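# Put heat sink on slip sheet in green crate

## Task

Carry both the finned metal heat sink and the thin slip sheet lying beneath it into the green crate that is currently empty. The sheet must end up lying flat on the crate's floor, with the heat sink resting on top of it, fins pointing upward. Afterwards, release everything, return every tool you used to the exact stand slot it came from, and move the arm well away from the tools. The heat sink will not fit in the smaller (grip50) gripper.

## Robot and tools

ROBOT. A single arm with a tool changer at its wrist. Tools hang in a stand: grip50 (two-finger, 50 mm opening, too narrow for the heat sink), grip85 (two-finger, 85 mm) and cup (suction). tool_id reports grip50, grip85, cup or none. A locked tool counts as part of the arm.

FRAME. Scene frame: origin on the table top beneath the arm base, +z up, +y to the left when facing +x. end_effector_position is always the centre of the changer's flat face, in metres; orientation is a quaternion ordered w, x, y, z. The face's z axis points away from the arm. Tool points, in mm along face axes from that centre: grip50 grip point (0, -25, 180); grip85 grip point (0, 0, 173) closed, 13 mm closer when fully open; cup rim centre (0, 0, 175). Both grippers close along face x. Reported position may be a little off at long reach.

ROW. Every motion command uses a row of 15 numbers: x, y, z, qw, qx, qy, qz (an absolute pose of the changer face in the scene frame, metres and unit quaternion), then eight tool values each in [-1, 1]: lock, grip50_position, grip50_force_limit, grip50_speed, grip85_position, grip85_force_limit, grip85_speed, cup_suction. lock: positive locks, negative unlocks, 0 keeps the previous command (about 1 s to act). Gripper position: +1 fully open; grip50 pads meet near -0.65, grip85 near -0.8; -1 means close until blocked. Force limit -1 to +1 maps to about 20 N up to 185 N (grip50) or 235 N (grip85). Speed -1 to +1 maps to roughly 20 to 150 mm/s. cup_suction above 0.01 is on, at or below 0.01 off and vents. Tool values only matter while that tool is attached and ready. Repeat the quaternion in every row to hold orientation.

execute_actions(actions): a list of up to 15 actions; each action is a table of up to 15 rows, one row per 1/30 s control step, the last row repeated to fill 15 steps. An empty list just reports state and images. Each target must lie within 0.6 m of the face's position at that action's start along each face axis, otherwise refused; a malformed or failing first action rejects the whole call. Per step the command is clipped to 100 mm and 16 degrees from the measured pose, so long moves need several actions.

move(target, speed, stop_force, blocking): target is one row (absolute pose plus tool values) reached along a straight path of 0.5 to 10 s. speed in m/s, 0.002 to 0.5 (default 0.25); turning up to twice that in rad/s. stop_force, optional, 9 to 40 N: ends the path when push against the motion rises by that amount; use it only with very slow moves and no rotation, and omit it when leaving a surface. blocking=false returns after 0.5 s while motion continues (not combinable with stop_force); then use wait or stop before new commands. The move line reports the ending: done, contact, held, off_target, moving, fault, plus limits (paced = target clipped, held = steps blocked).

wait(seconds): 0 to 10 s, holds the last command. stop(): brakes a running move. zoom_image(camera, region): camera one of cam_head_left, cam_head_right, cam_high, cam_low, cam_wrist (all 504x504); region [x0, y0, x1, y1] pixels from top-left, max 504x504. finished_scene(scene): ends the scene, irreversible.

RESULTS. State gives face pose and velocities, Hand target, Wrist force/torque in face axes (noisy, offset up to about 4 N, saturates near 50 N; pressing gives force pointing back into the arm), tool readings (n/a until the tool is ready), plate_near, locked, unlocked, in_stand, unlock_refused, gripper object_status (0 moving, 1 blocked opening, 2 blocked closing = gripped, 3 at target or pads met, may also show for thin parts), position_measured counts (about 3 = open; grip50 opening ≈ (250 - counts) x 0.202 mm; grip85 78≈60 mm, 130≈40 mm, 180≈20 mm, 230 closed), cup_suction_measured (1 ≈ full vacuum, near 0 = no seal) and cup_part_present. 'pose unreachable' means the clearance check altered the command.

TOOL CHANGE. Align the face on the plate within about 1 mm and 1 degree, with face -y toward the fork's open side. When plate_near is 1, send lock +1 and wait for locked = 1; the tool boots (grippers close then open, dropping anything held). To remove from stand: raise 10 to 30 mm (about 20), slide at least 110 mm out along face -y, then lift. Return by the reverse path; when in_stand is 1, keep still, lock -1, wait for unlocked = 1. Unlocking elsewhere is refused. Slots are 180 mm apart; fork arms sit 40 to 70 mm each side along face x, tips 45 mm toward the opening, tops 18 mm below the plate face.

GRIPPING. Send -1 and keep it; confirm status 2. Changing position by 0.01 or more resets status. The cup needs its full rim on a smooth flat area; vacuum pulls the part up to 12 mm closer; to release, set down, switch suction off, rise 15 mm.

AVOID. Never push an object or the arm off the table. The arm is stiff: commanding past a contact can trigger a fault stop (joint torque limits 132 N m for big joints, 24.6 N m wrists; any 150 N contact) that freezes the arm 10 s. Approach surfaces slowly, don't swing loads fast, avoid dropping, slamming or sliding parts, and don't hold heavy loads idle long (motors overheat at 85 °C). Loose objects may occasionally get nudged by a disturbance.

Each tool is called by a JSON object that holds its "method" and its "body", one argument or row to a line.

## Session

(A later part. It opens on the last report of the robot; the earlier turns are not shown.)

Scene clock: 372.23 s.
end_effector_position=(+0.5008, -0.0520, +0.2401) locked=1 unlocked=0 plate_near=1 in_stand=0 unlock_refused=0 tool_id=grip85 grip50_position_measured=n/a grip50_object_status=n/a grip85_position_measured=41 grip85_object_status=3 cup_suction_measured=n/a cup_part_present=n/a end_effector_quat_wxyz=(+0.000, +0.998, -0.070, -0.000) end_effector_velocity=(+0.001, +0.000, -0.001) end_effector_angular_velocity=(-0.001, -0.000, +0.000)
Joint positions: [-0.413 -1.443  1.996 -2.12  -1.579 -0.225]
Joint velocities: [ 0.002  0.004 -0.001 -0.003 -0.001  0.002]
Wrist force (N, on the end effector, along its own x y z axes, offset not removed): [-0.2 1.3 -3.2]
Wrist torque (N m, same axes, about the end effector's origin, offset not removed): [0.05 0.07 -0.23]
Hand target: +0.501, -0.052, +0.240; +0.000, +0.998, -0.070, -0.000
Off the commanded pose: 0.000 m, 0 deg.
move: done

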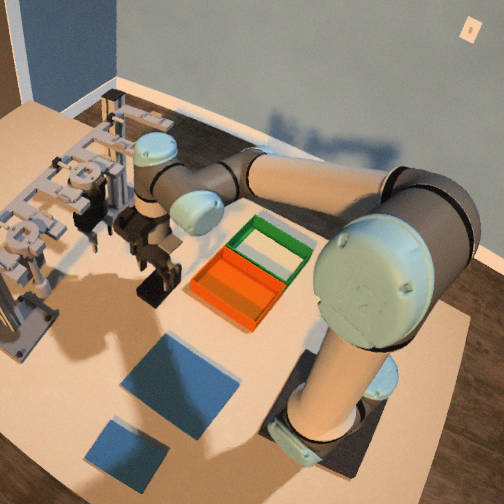

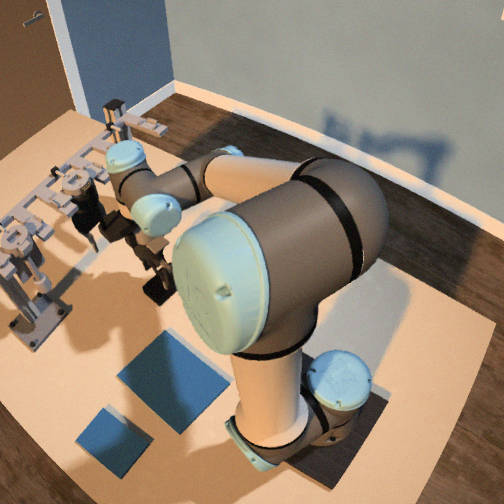

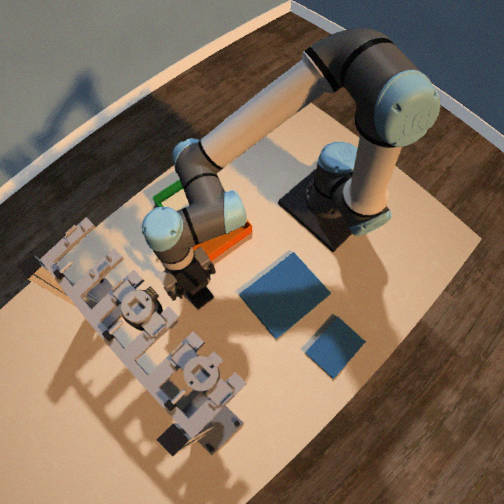

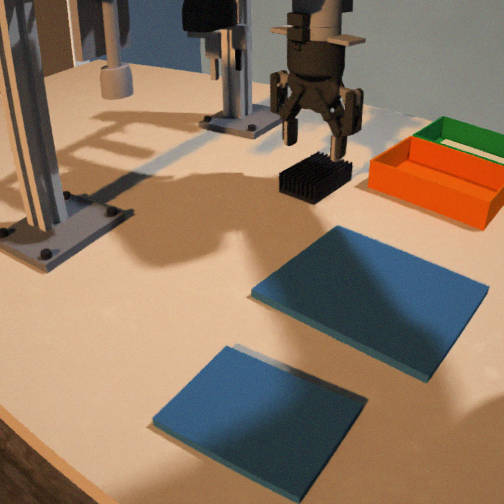

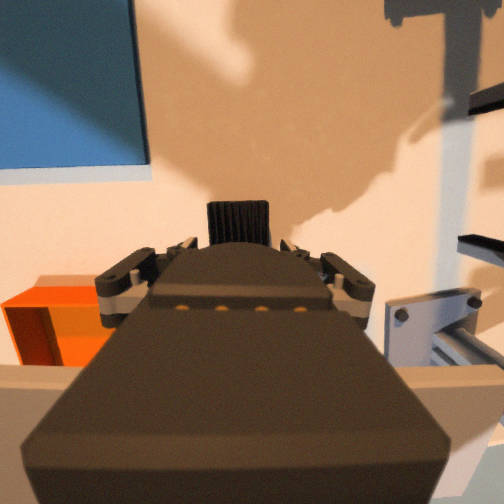

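{"method": "move", "body": {
  "target": [0.501,-0.052,0.190,0,0.9976,-0.0698,0,0,0,0,0,0.7,-0.3,0,0],
  "speed": 0.04,
  "stop_force": 15
}}

{"method": "move", "body": {
  "target": [0.501,-0.052,0.190,0,0.9976,-0.0698,0,0,0,0,0,-1,-0.3,-0.6,0],
  "speed": 0.04
}}

Scene clock: 377.27 s.
end_effector_position=(+0.5009, -0.0520, +0.1902) locked=1 unlocked=0 plate_near=1 in_stand=0 unlock_refused=0 tool_id=grip85 grip50_position_measured=n/a grip50_object_status=n/a grip85_position_measured=41 grip85_object_status=3 cup_suction_measured=n/a cup_part_present=n/a end_effector_quat_wxyz=(-0.000, +0.998, -0.070, -0.000) end_effector_velocity=(+0.000, -0.000, -0.002) end_effector_angular_velocity=(+0.000, -0.000, -0.000)
Joint positions: [-0.414 -1.367  2.06  -2.26  -1.579 -0.226]
Joint velocities: [-0.     0.003  0.002 -0.006  0.     0.   ]
Wrist force (N, on the end effector, along its own x y z axes, offset not removed): [0.6 -1.4 -3.3]
Wrist torque (N m, same axes, about the end effector's origin, offset not removed): [-0.02 0.06 -0.20]
Hand target: +0.501, -0.052, +0.190; -0.000, +0.998, -0.070, -0.000
Off the commanded pose: 0.000 m, 0 deg.
move: done

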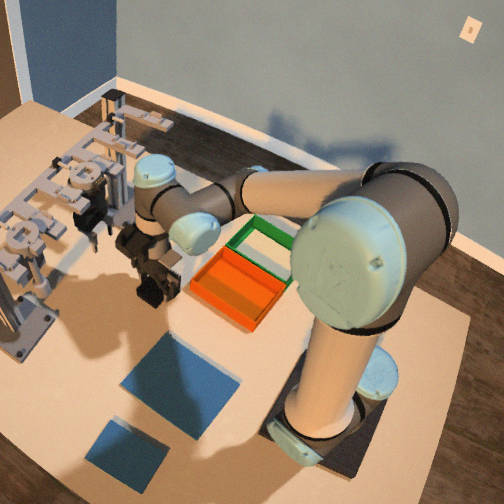

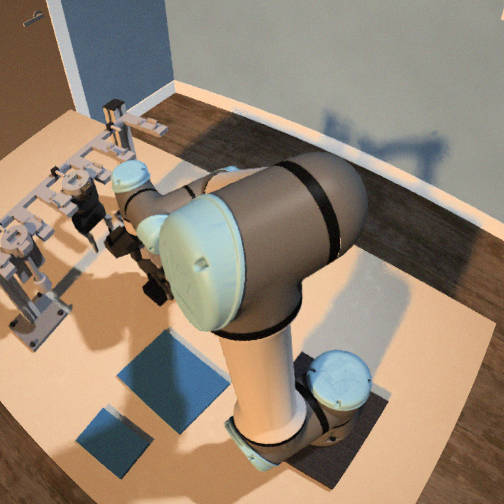

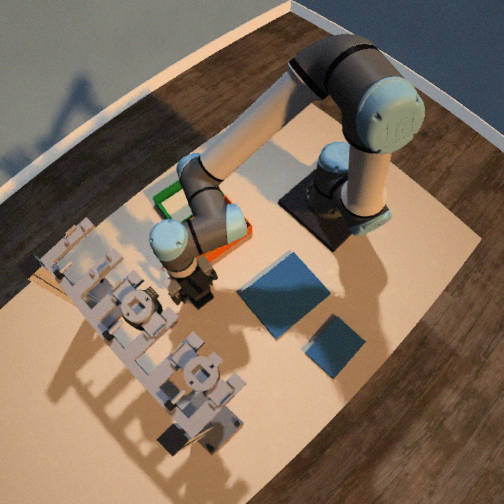

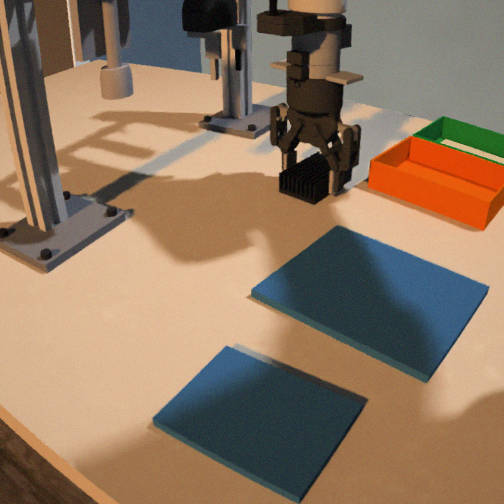

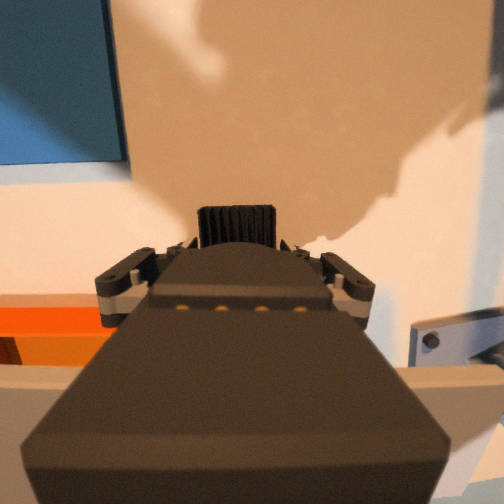

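Scene clock: 377.97 s.
end_effector_position=(+0.5010, -0.0520, +0.1901) locked=1 unlocked=0 plate_near=1 in_stand=0 unlock_refused=0 tool_id=grip85 grip50_position_measured=n/a grip50_object_status=n/a grip85_position_measured=78 grip85_object_status=2 cup_suction_measured=n/a cup_part_present=n/a end_effector_quat_wxyz=(+0.000, +0.998, -0.070, +0.000) end_effector_velocity=(-0.000, -0.000, -0.000) end_effector_angular_velocity=(+0.000, +0.001, -0.000)
Joint positions: [-0.414 -1.366  2.06  -2.261 -1.579 -0.226]
Joint velocities: [ 0.     0.001  0.     0.    -0.     0.   ]
Wrist force (N, on the end effector, along its own x y z axes, offset not removed): [-12.5 -3.5 -50.0]
Wrist torque (N m, same axes, about the end effector's origin, offset not removed): [0.71 -2.66 -0.11]
Hand target: +0.501, -0.052, +0.190; +0.000, +0.998, -0.070, +0.000
Off the commanded pose: 0.000 m, 0 deg.
move: done

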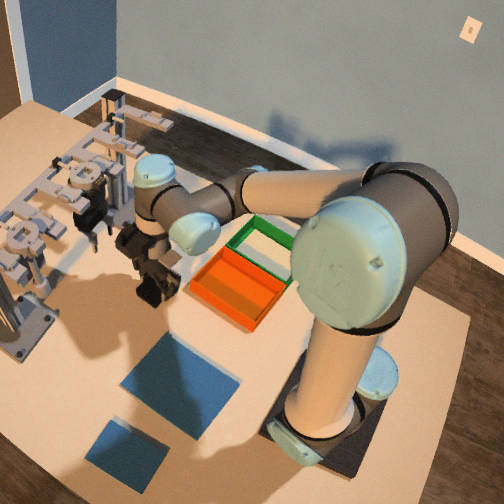

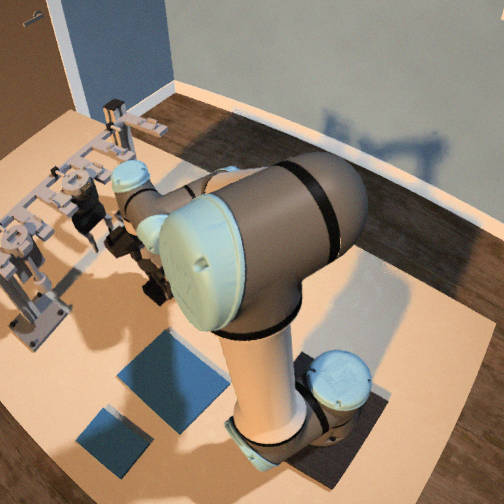

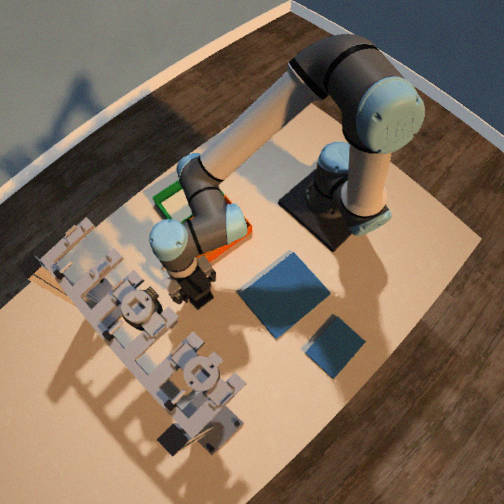

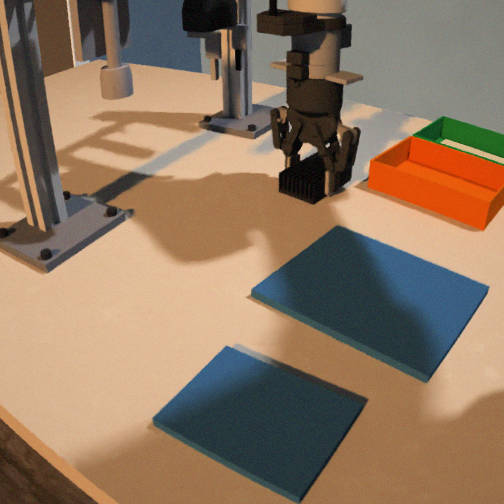

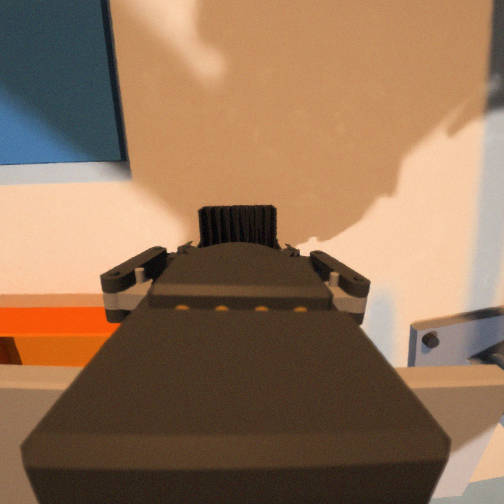

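{"method": "move", "body": {
  "target": [0.49,-0.06,0.27,0,0.9976,-0.0698,0,0,0,0,0,-1,-0.3,-0.6,0],
  "speed": 0.08
}}

{"method": "move", "body": {
  "target": [0.320,-0.3065,0.26,0,0.9976,-0.0698,0,0,0,0,0,-1,-0.3,-0.6,0],
  "speed": 0.15
}}

Scene clock: 386.13 s.
end_effector_position=(+0.4902, -0.0600, +0.2698) locked=1 unlocked=0 plate_near=1 in_stand=0 unlock_refused=0 tool_id=grip85 grip50_position_measured=n/a grip50_object_status=n/a grip85_position_measured=78 grip85_object_status=2 cup_suction_measured=n/a cup_part_present=n/a end_effector_quat_wxyz=(-0.000, +0.998, -0.070, +0.000) end_effector_velocity=(-0.000, -0.000, +0.002) end_effector_angular_velocity=(+0.001, +0.000, +0.000)
Joint positions: [-0.436 -1.503  1.976 -2.04  -1.579 -0.248]
Joint velocities: [-0.001 -0.002 -0.002  0.005  0.001 -0.001]
Wrist force (N, on the end effector, along its own x y z axes, offset not removed): [-0.5 -0.8 -0.2]
Wrist torque (N m, same axes, about the end effector's origin, offset not removed): [-0.01 0.09 -0.09]
Hand target: +0.490, -0.060, +0.270; -0.000, +0.998, -0.070, +0.000
Off the commanded pose: 0.000 m, 0 deg.
move: done

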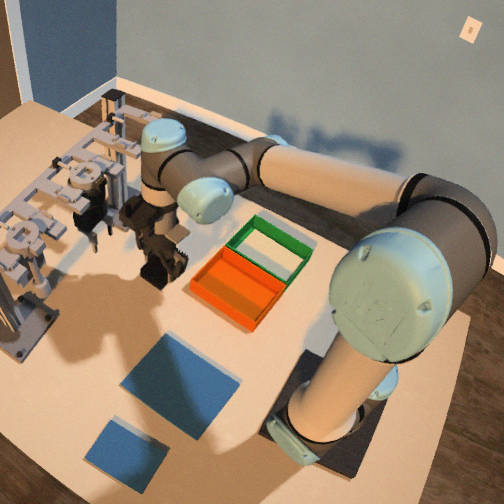

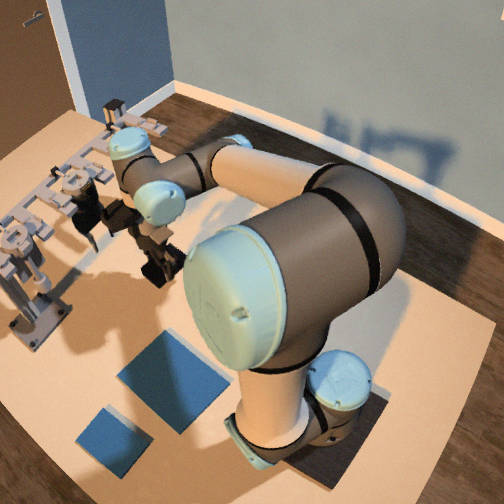

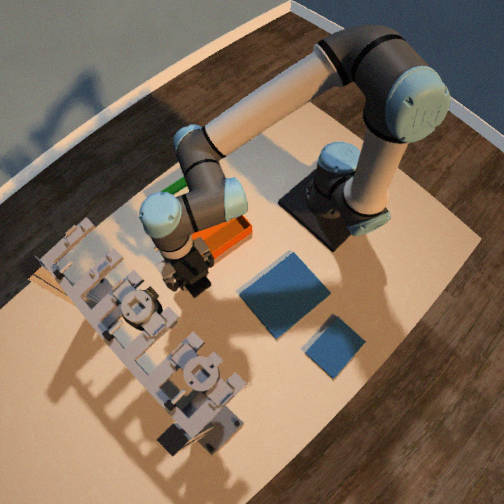

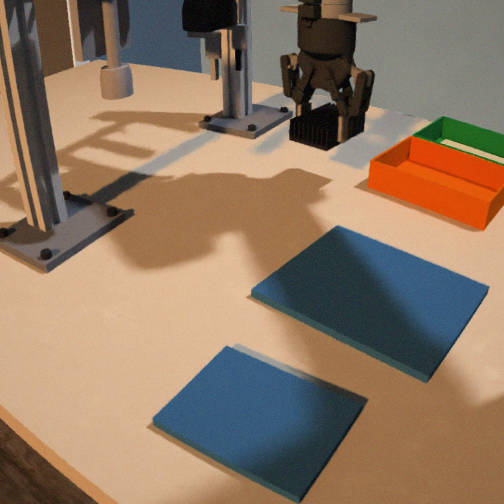

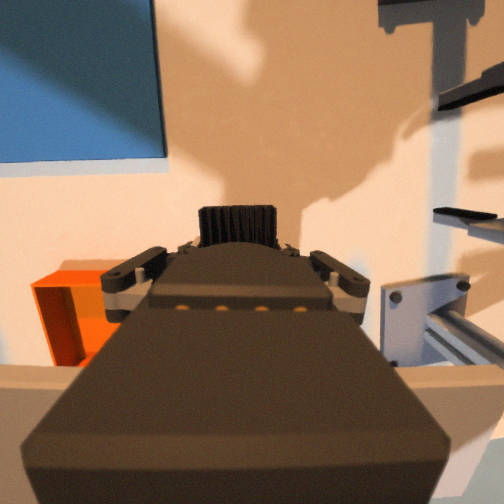

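Scene clock: 388.63 s.
end_effector_position=(+0.3201, -0.3060, +0.2601) locked=1 unlocked=0 plate_near=1 in_stand=0 unlock_refused=0 tool_id=grip85 grip50_position_measured=n/a grip50_object_status=n/a grip85_position_measured=78 grip85_object_status=2 cup_suction_measured=n/a cup_part_present=n/a end_effector_quat_wxyz=(-0.000, +0.998, -0.070, +0.000) end_effector_velocity=(-0.001, -0.002, -0.000) end_effector_angular_velocity=(-0.000, -0.000, +0.001)
Joint positions: [-1.109 -1.623  2.119 -2.069 -1.578 -0.921]
Joint velocities: [-0.005  0.001 -0.001 -0.001 -0.    -0.005]
Wrist force (N, on the end effector, along its own x y z axes, offset not removed): [0.1 -1.4 -0.9]
Wrist torque (N m, same axes, about the end effector's origin, offset not removed): [-0.05 -0.01 -0.33]
Hand target: +0.320, -0.306, +0.260; -0.000, +0.998, -0.070, +0.000
Off the commanded pose: 0.000 m, 0 deg.
move: done

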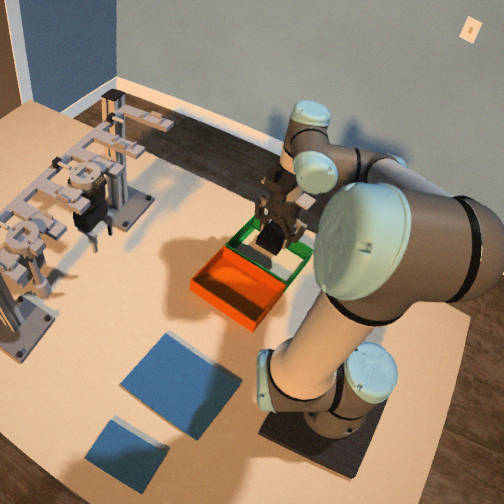

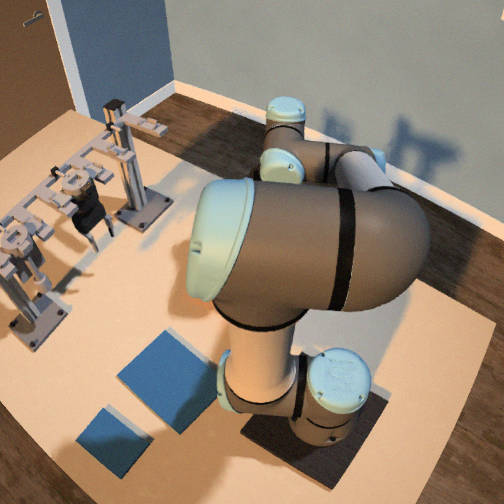

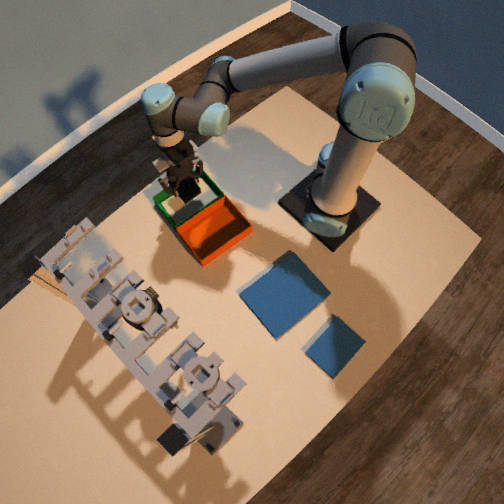

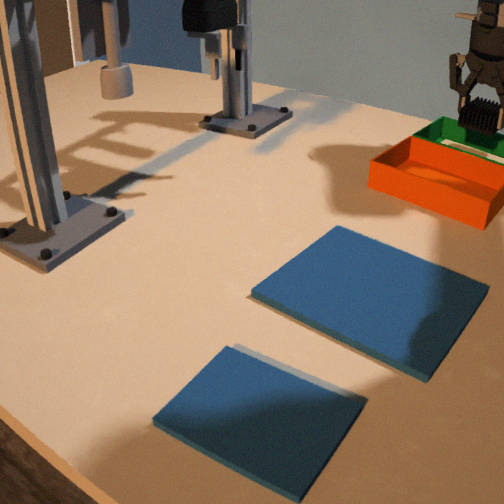

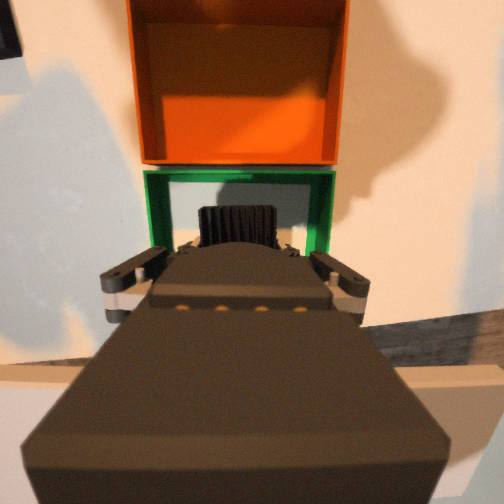

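Centred.

{"method": "move", "body": {
  "target": [0.320,-0.3065,0.202,0,0.9976,-0.0698,0,0,0,0,0,-1,-0.3,-0.6,0],
  "speed": 0.04,
  "stop_force": 12
}}

{"method": "move", "body": {
  "target": [0.320,-0.3065,0.188,0,0.9976,-0.0698,0,0,0,0,0,-1,-0.3,-0.6,0],
  "speed": 0.004,
  "stop_force": 9
}}

Scene clock: 394.17 s.
end_effector_position=(+0.3199, -0.3064, +0.2022) locked=1 unlocked=0 plate_near=1 in_stand=0 unlock_refused=0 tool_id=grip85 grip50_position_measured=n/a grip50_object_status=n/a grip85_position_measured=78 grip85_object_status=2 cup_suction_measured=n/a cup_part_present=n/a end_effector_quat_wxyz=(-0.000, +0.998, -0.070, -0.000) end_effector_velocity=(-0.000, -0.000, -0.002) end_effector_angular_velocity=(-0.001, +0.001, -0.000)
Joint positions: [-1.11  -1.532  2.206 -2.247 -1.579 -0.923]
Joint velocities: [ 0.     0.004  0.002 -0.006 -0.001  0.   ]
Wrist force (N, on the end effector, along its own x y z axes, offset not removed): [0.1 0.2 -0.2]
Wrist torque (N m, same axes, about the end effector's origin, offset not removed): [0.20 0.06 -0.16]
Hand target: +0.320, -0.306, +0.202; -0.000, +0.998, -0.070, +0.000
Off the commanded pose: 0.000 m, 0 deg.
move: done

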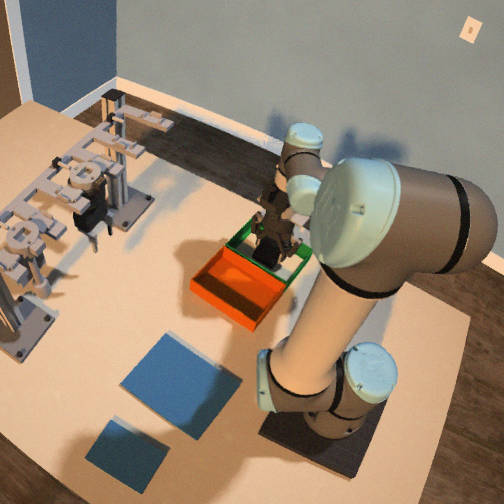

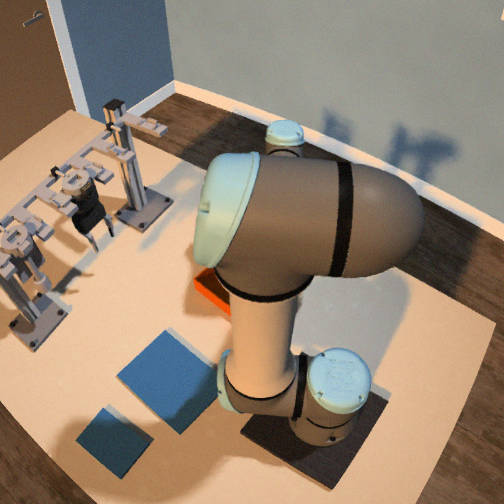

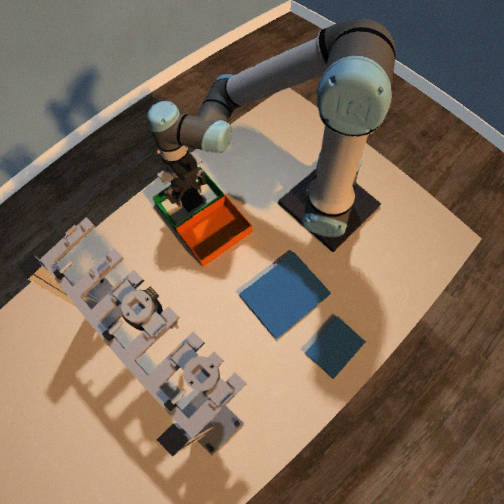

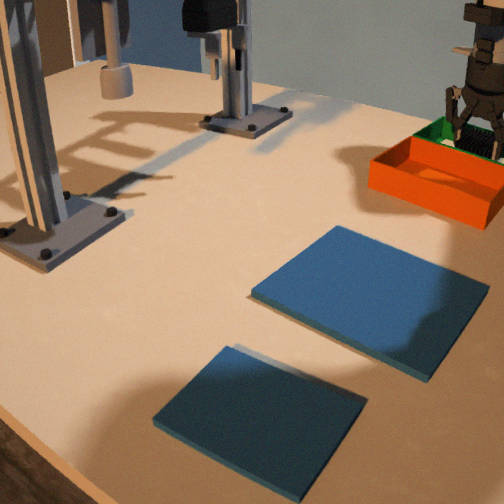

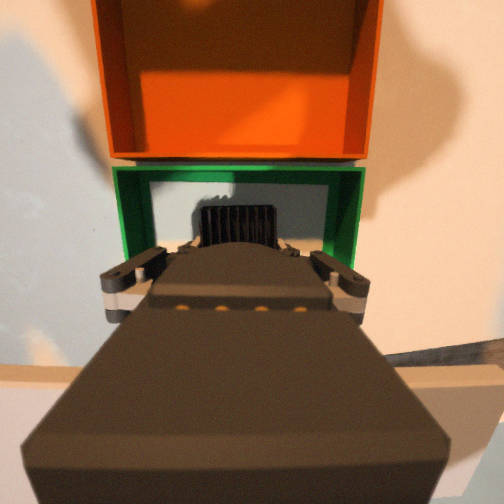

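Scene clock: 396.30 s.
end_effector_position=(+0.3200, -0.3064, +0.1952) locked=1 unlocked=0 plate_near=1 in_stand=0 unlock_refused=0 tool_id=grip85 grip50_position_measured=n/a grip50_object_status=n/a grip85_position_measured=78 grip85_object_status=2 cup_suction_measured=n/a cup_part_present=n/a end_effector_quat_wxyz=(+0.000, +0.998, -0.070, +0.000) end_effector_velocity=(-0.000, +0.000, +0.001) end_effector_angular_velocity=(+0.002, +0.001, -0.000)
Joint positions: [-1.111 -1.519  2.216 -2.27  -1.579 -0.923]
Joint velocities: [ 0.    -0.002 -0.002  0.006  0.     0.   ]
Wrist force (N, on the end effector, along its own x y z axes, offset not removed): [-5.2 -3.9 -38.9]
Wrist torque (N m, same axes, about the end effector's origin, offset not removed): [1.45 -1.08 -0.23]
Hand target: +0.320, -0.306, +0.195; +0.000, +0.998, -0.070, +0.000
Off the commanded pose: 0.007 m, 0 deg.
move: contact

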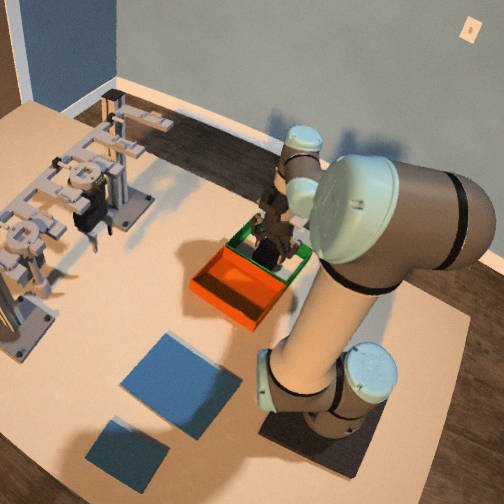

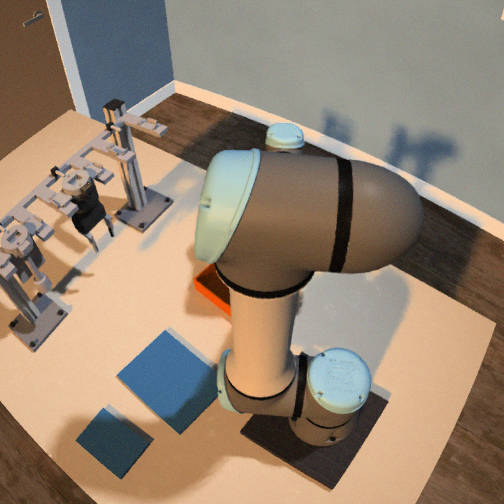

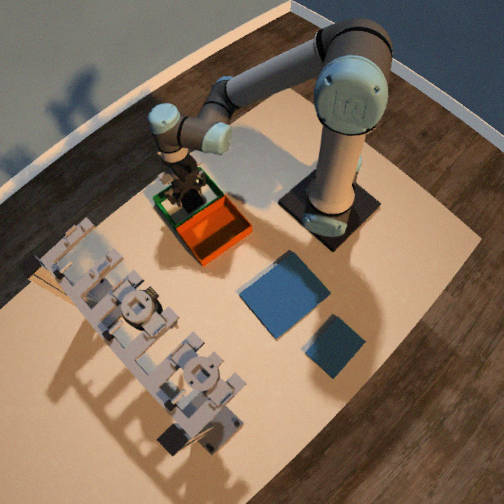

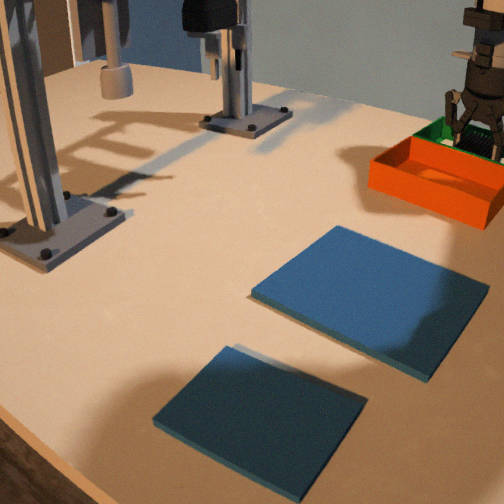

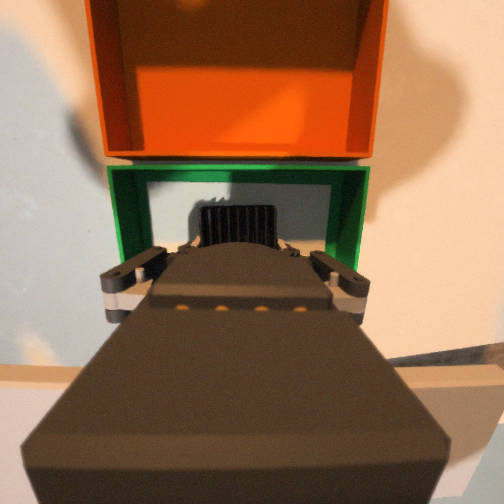

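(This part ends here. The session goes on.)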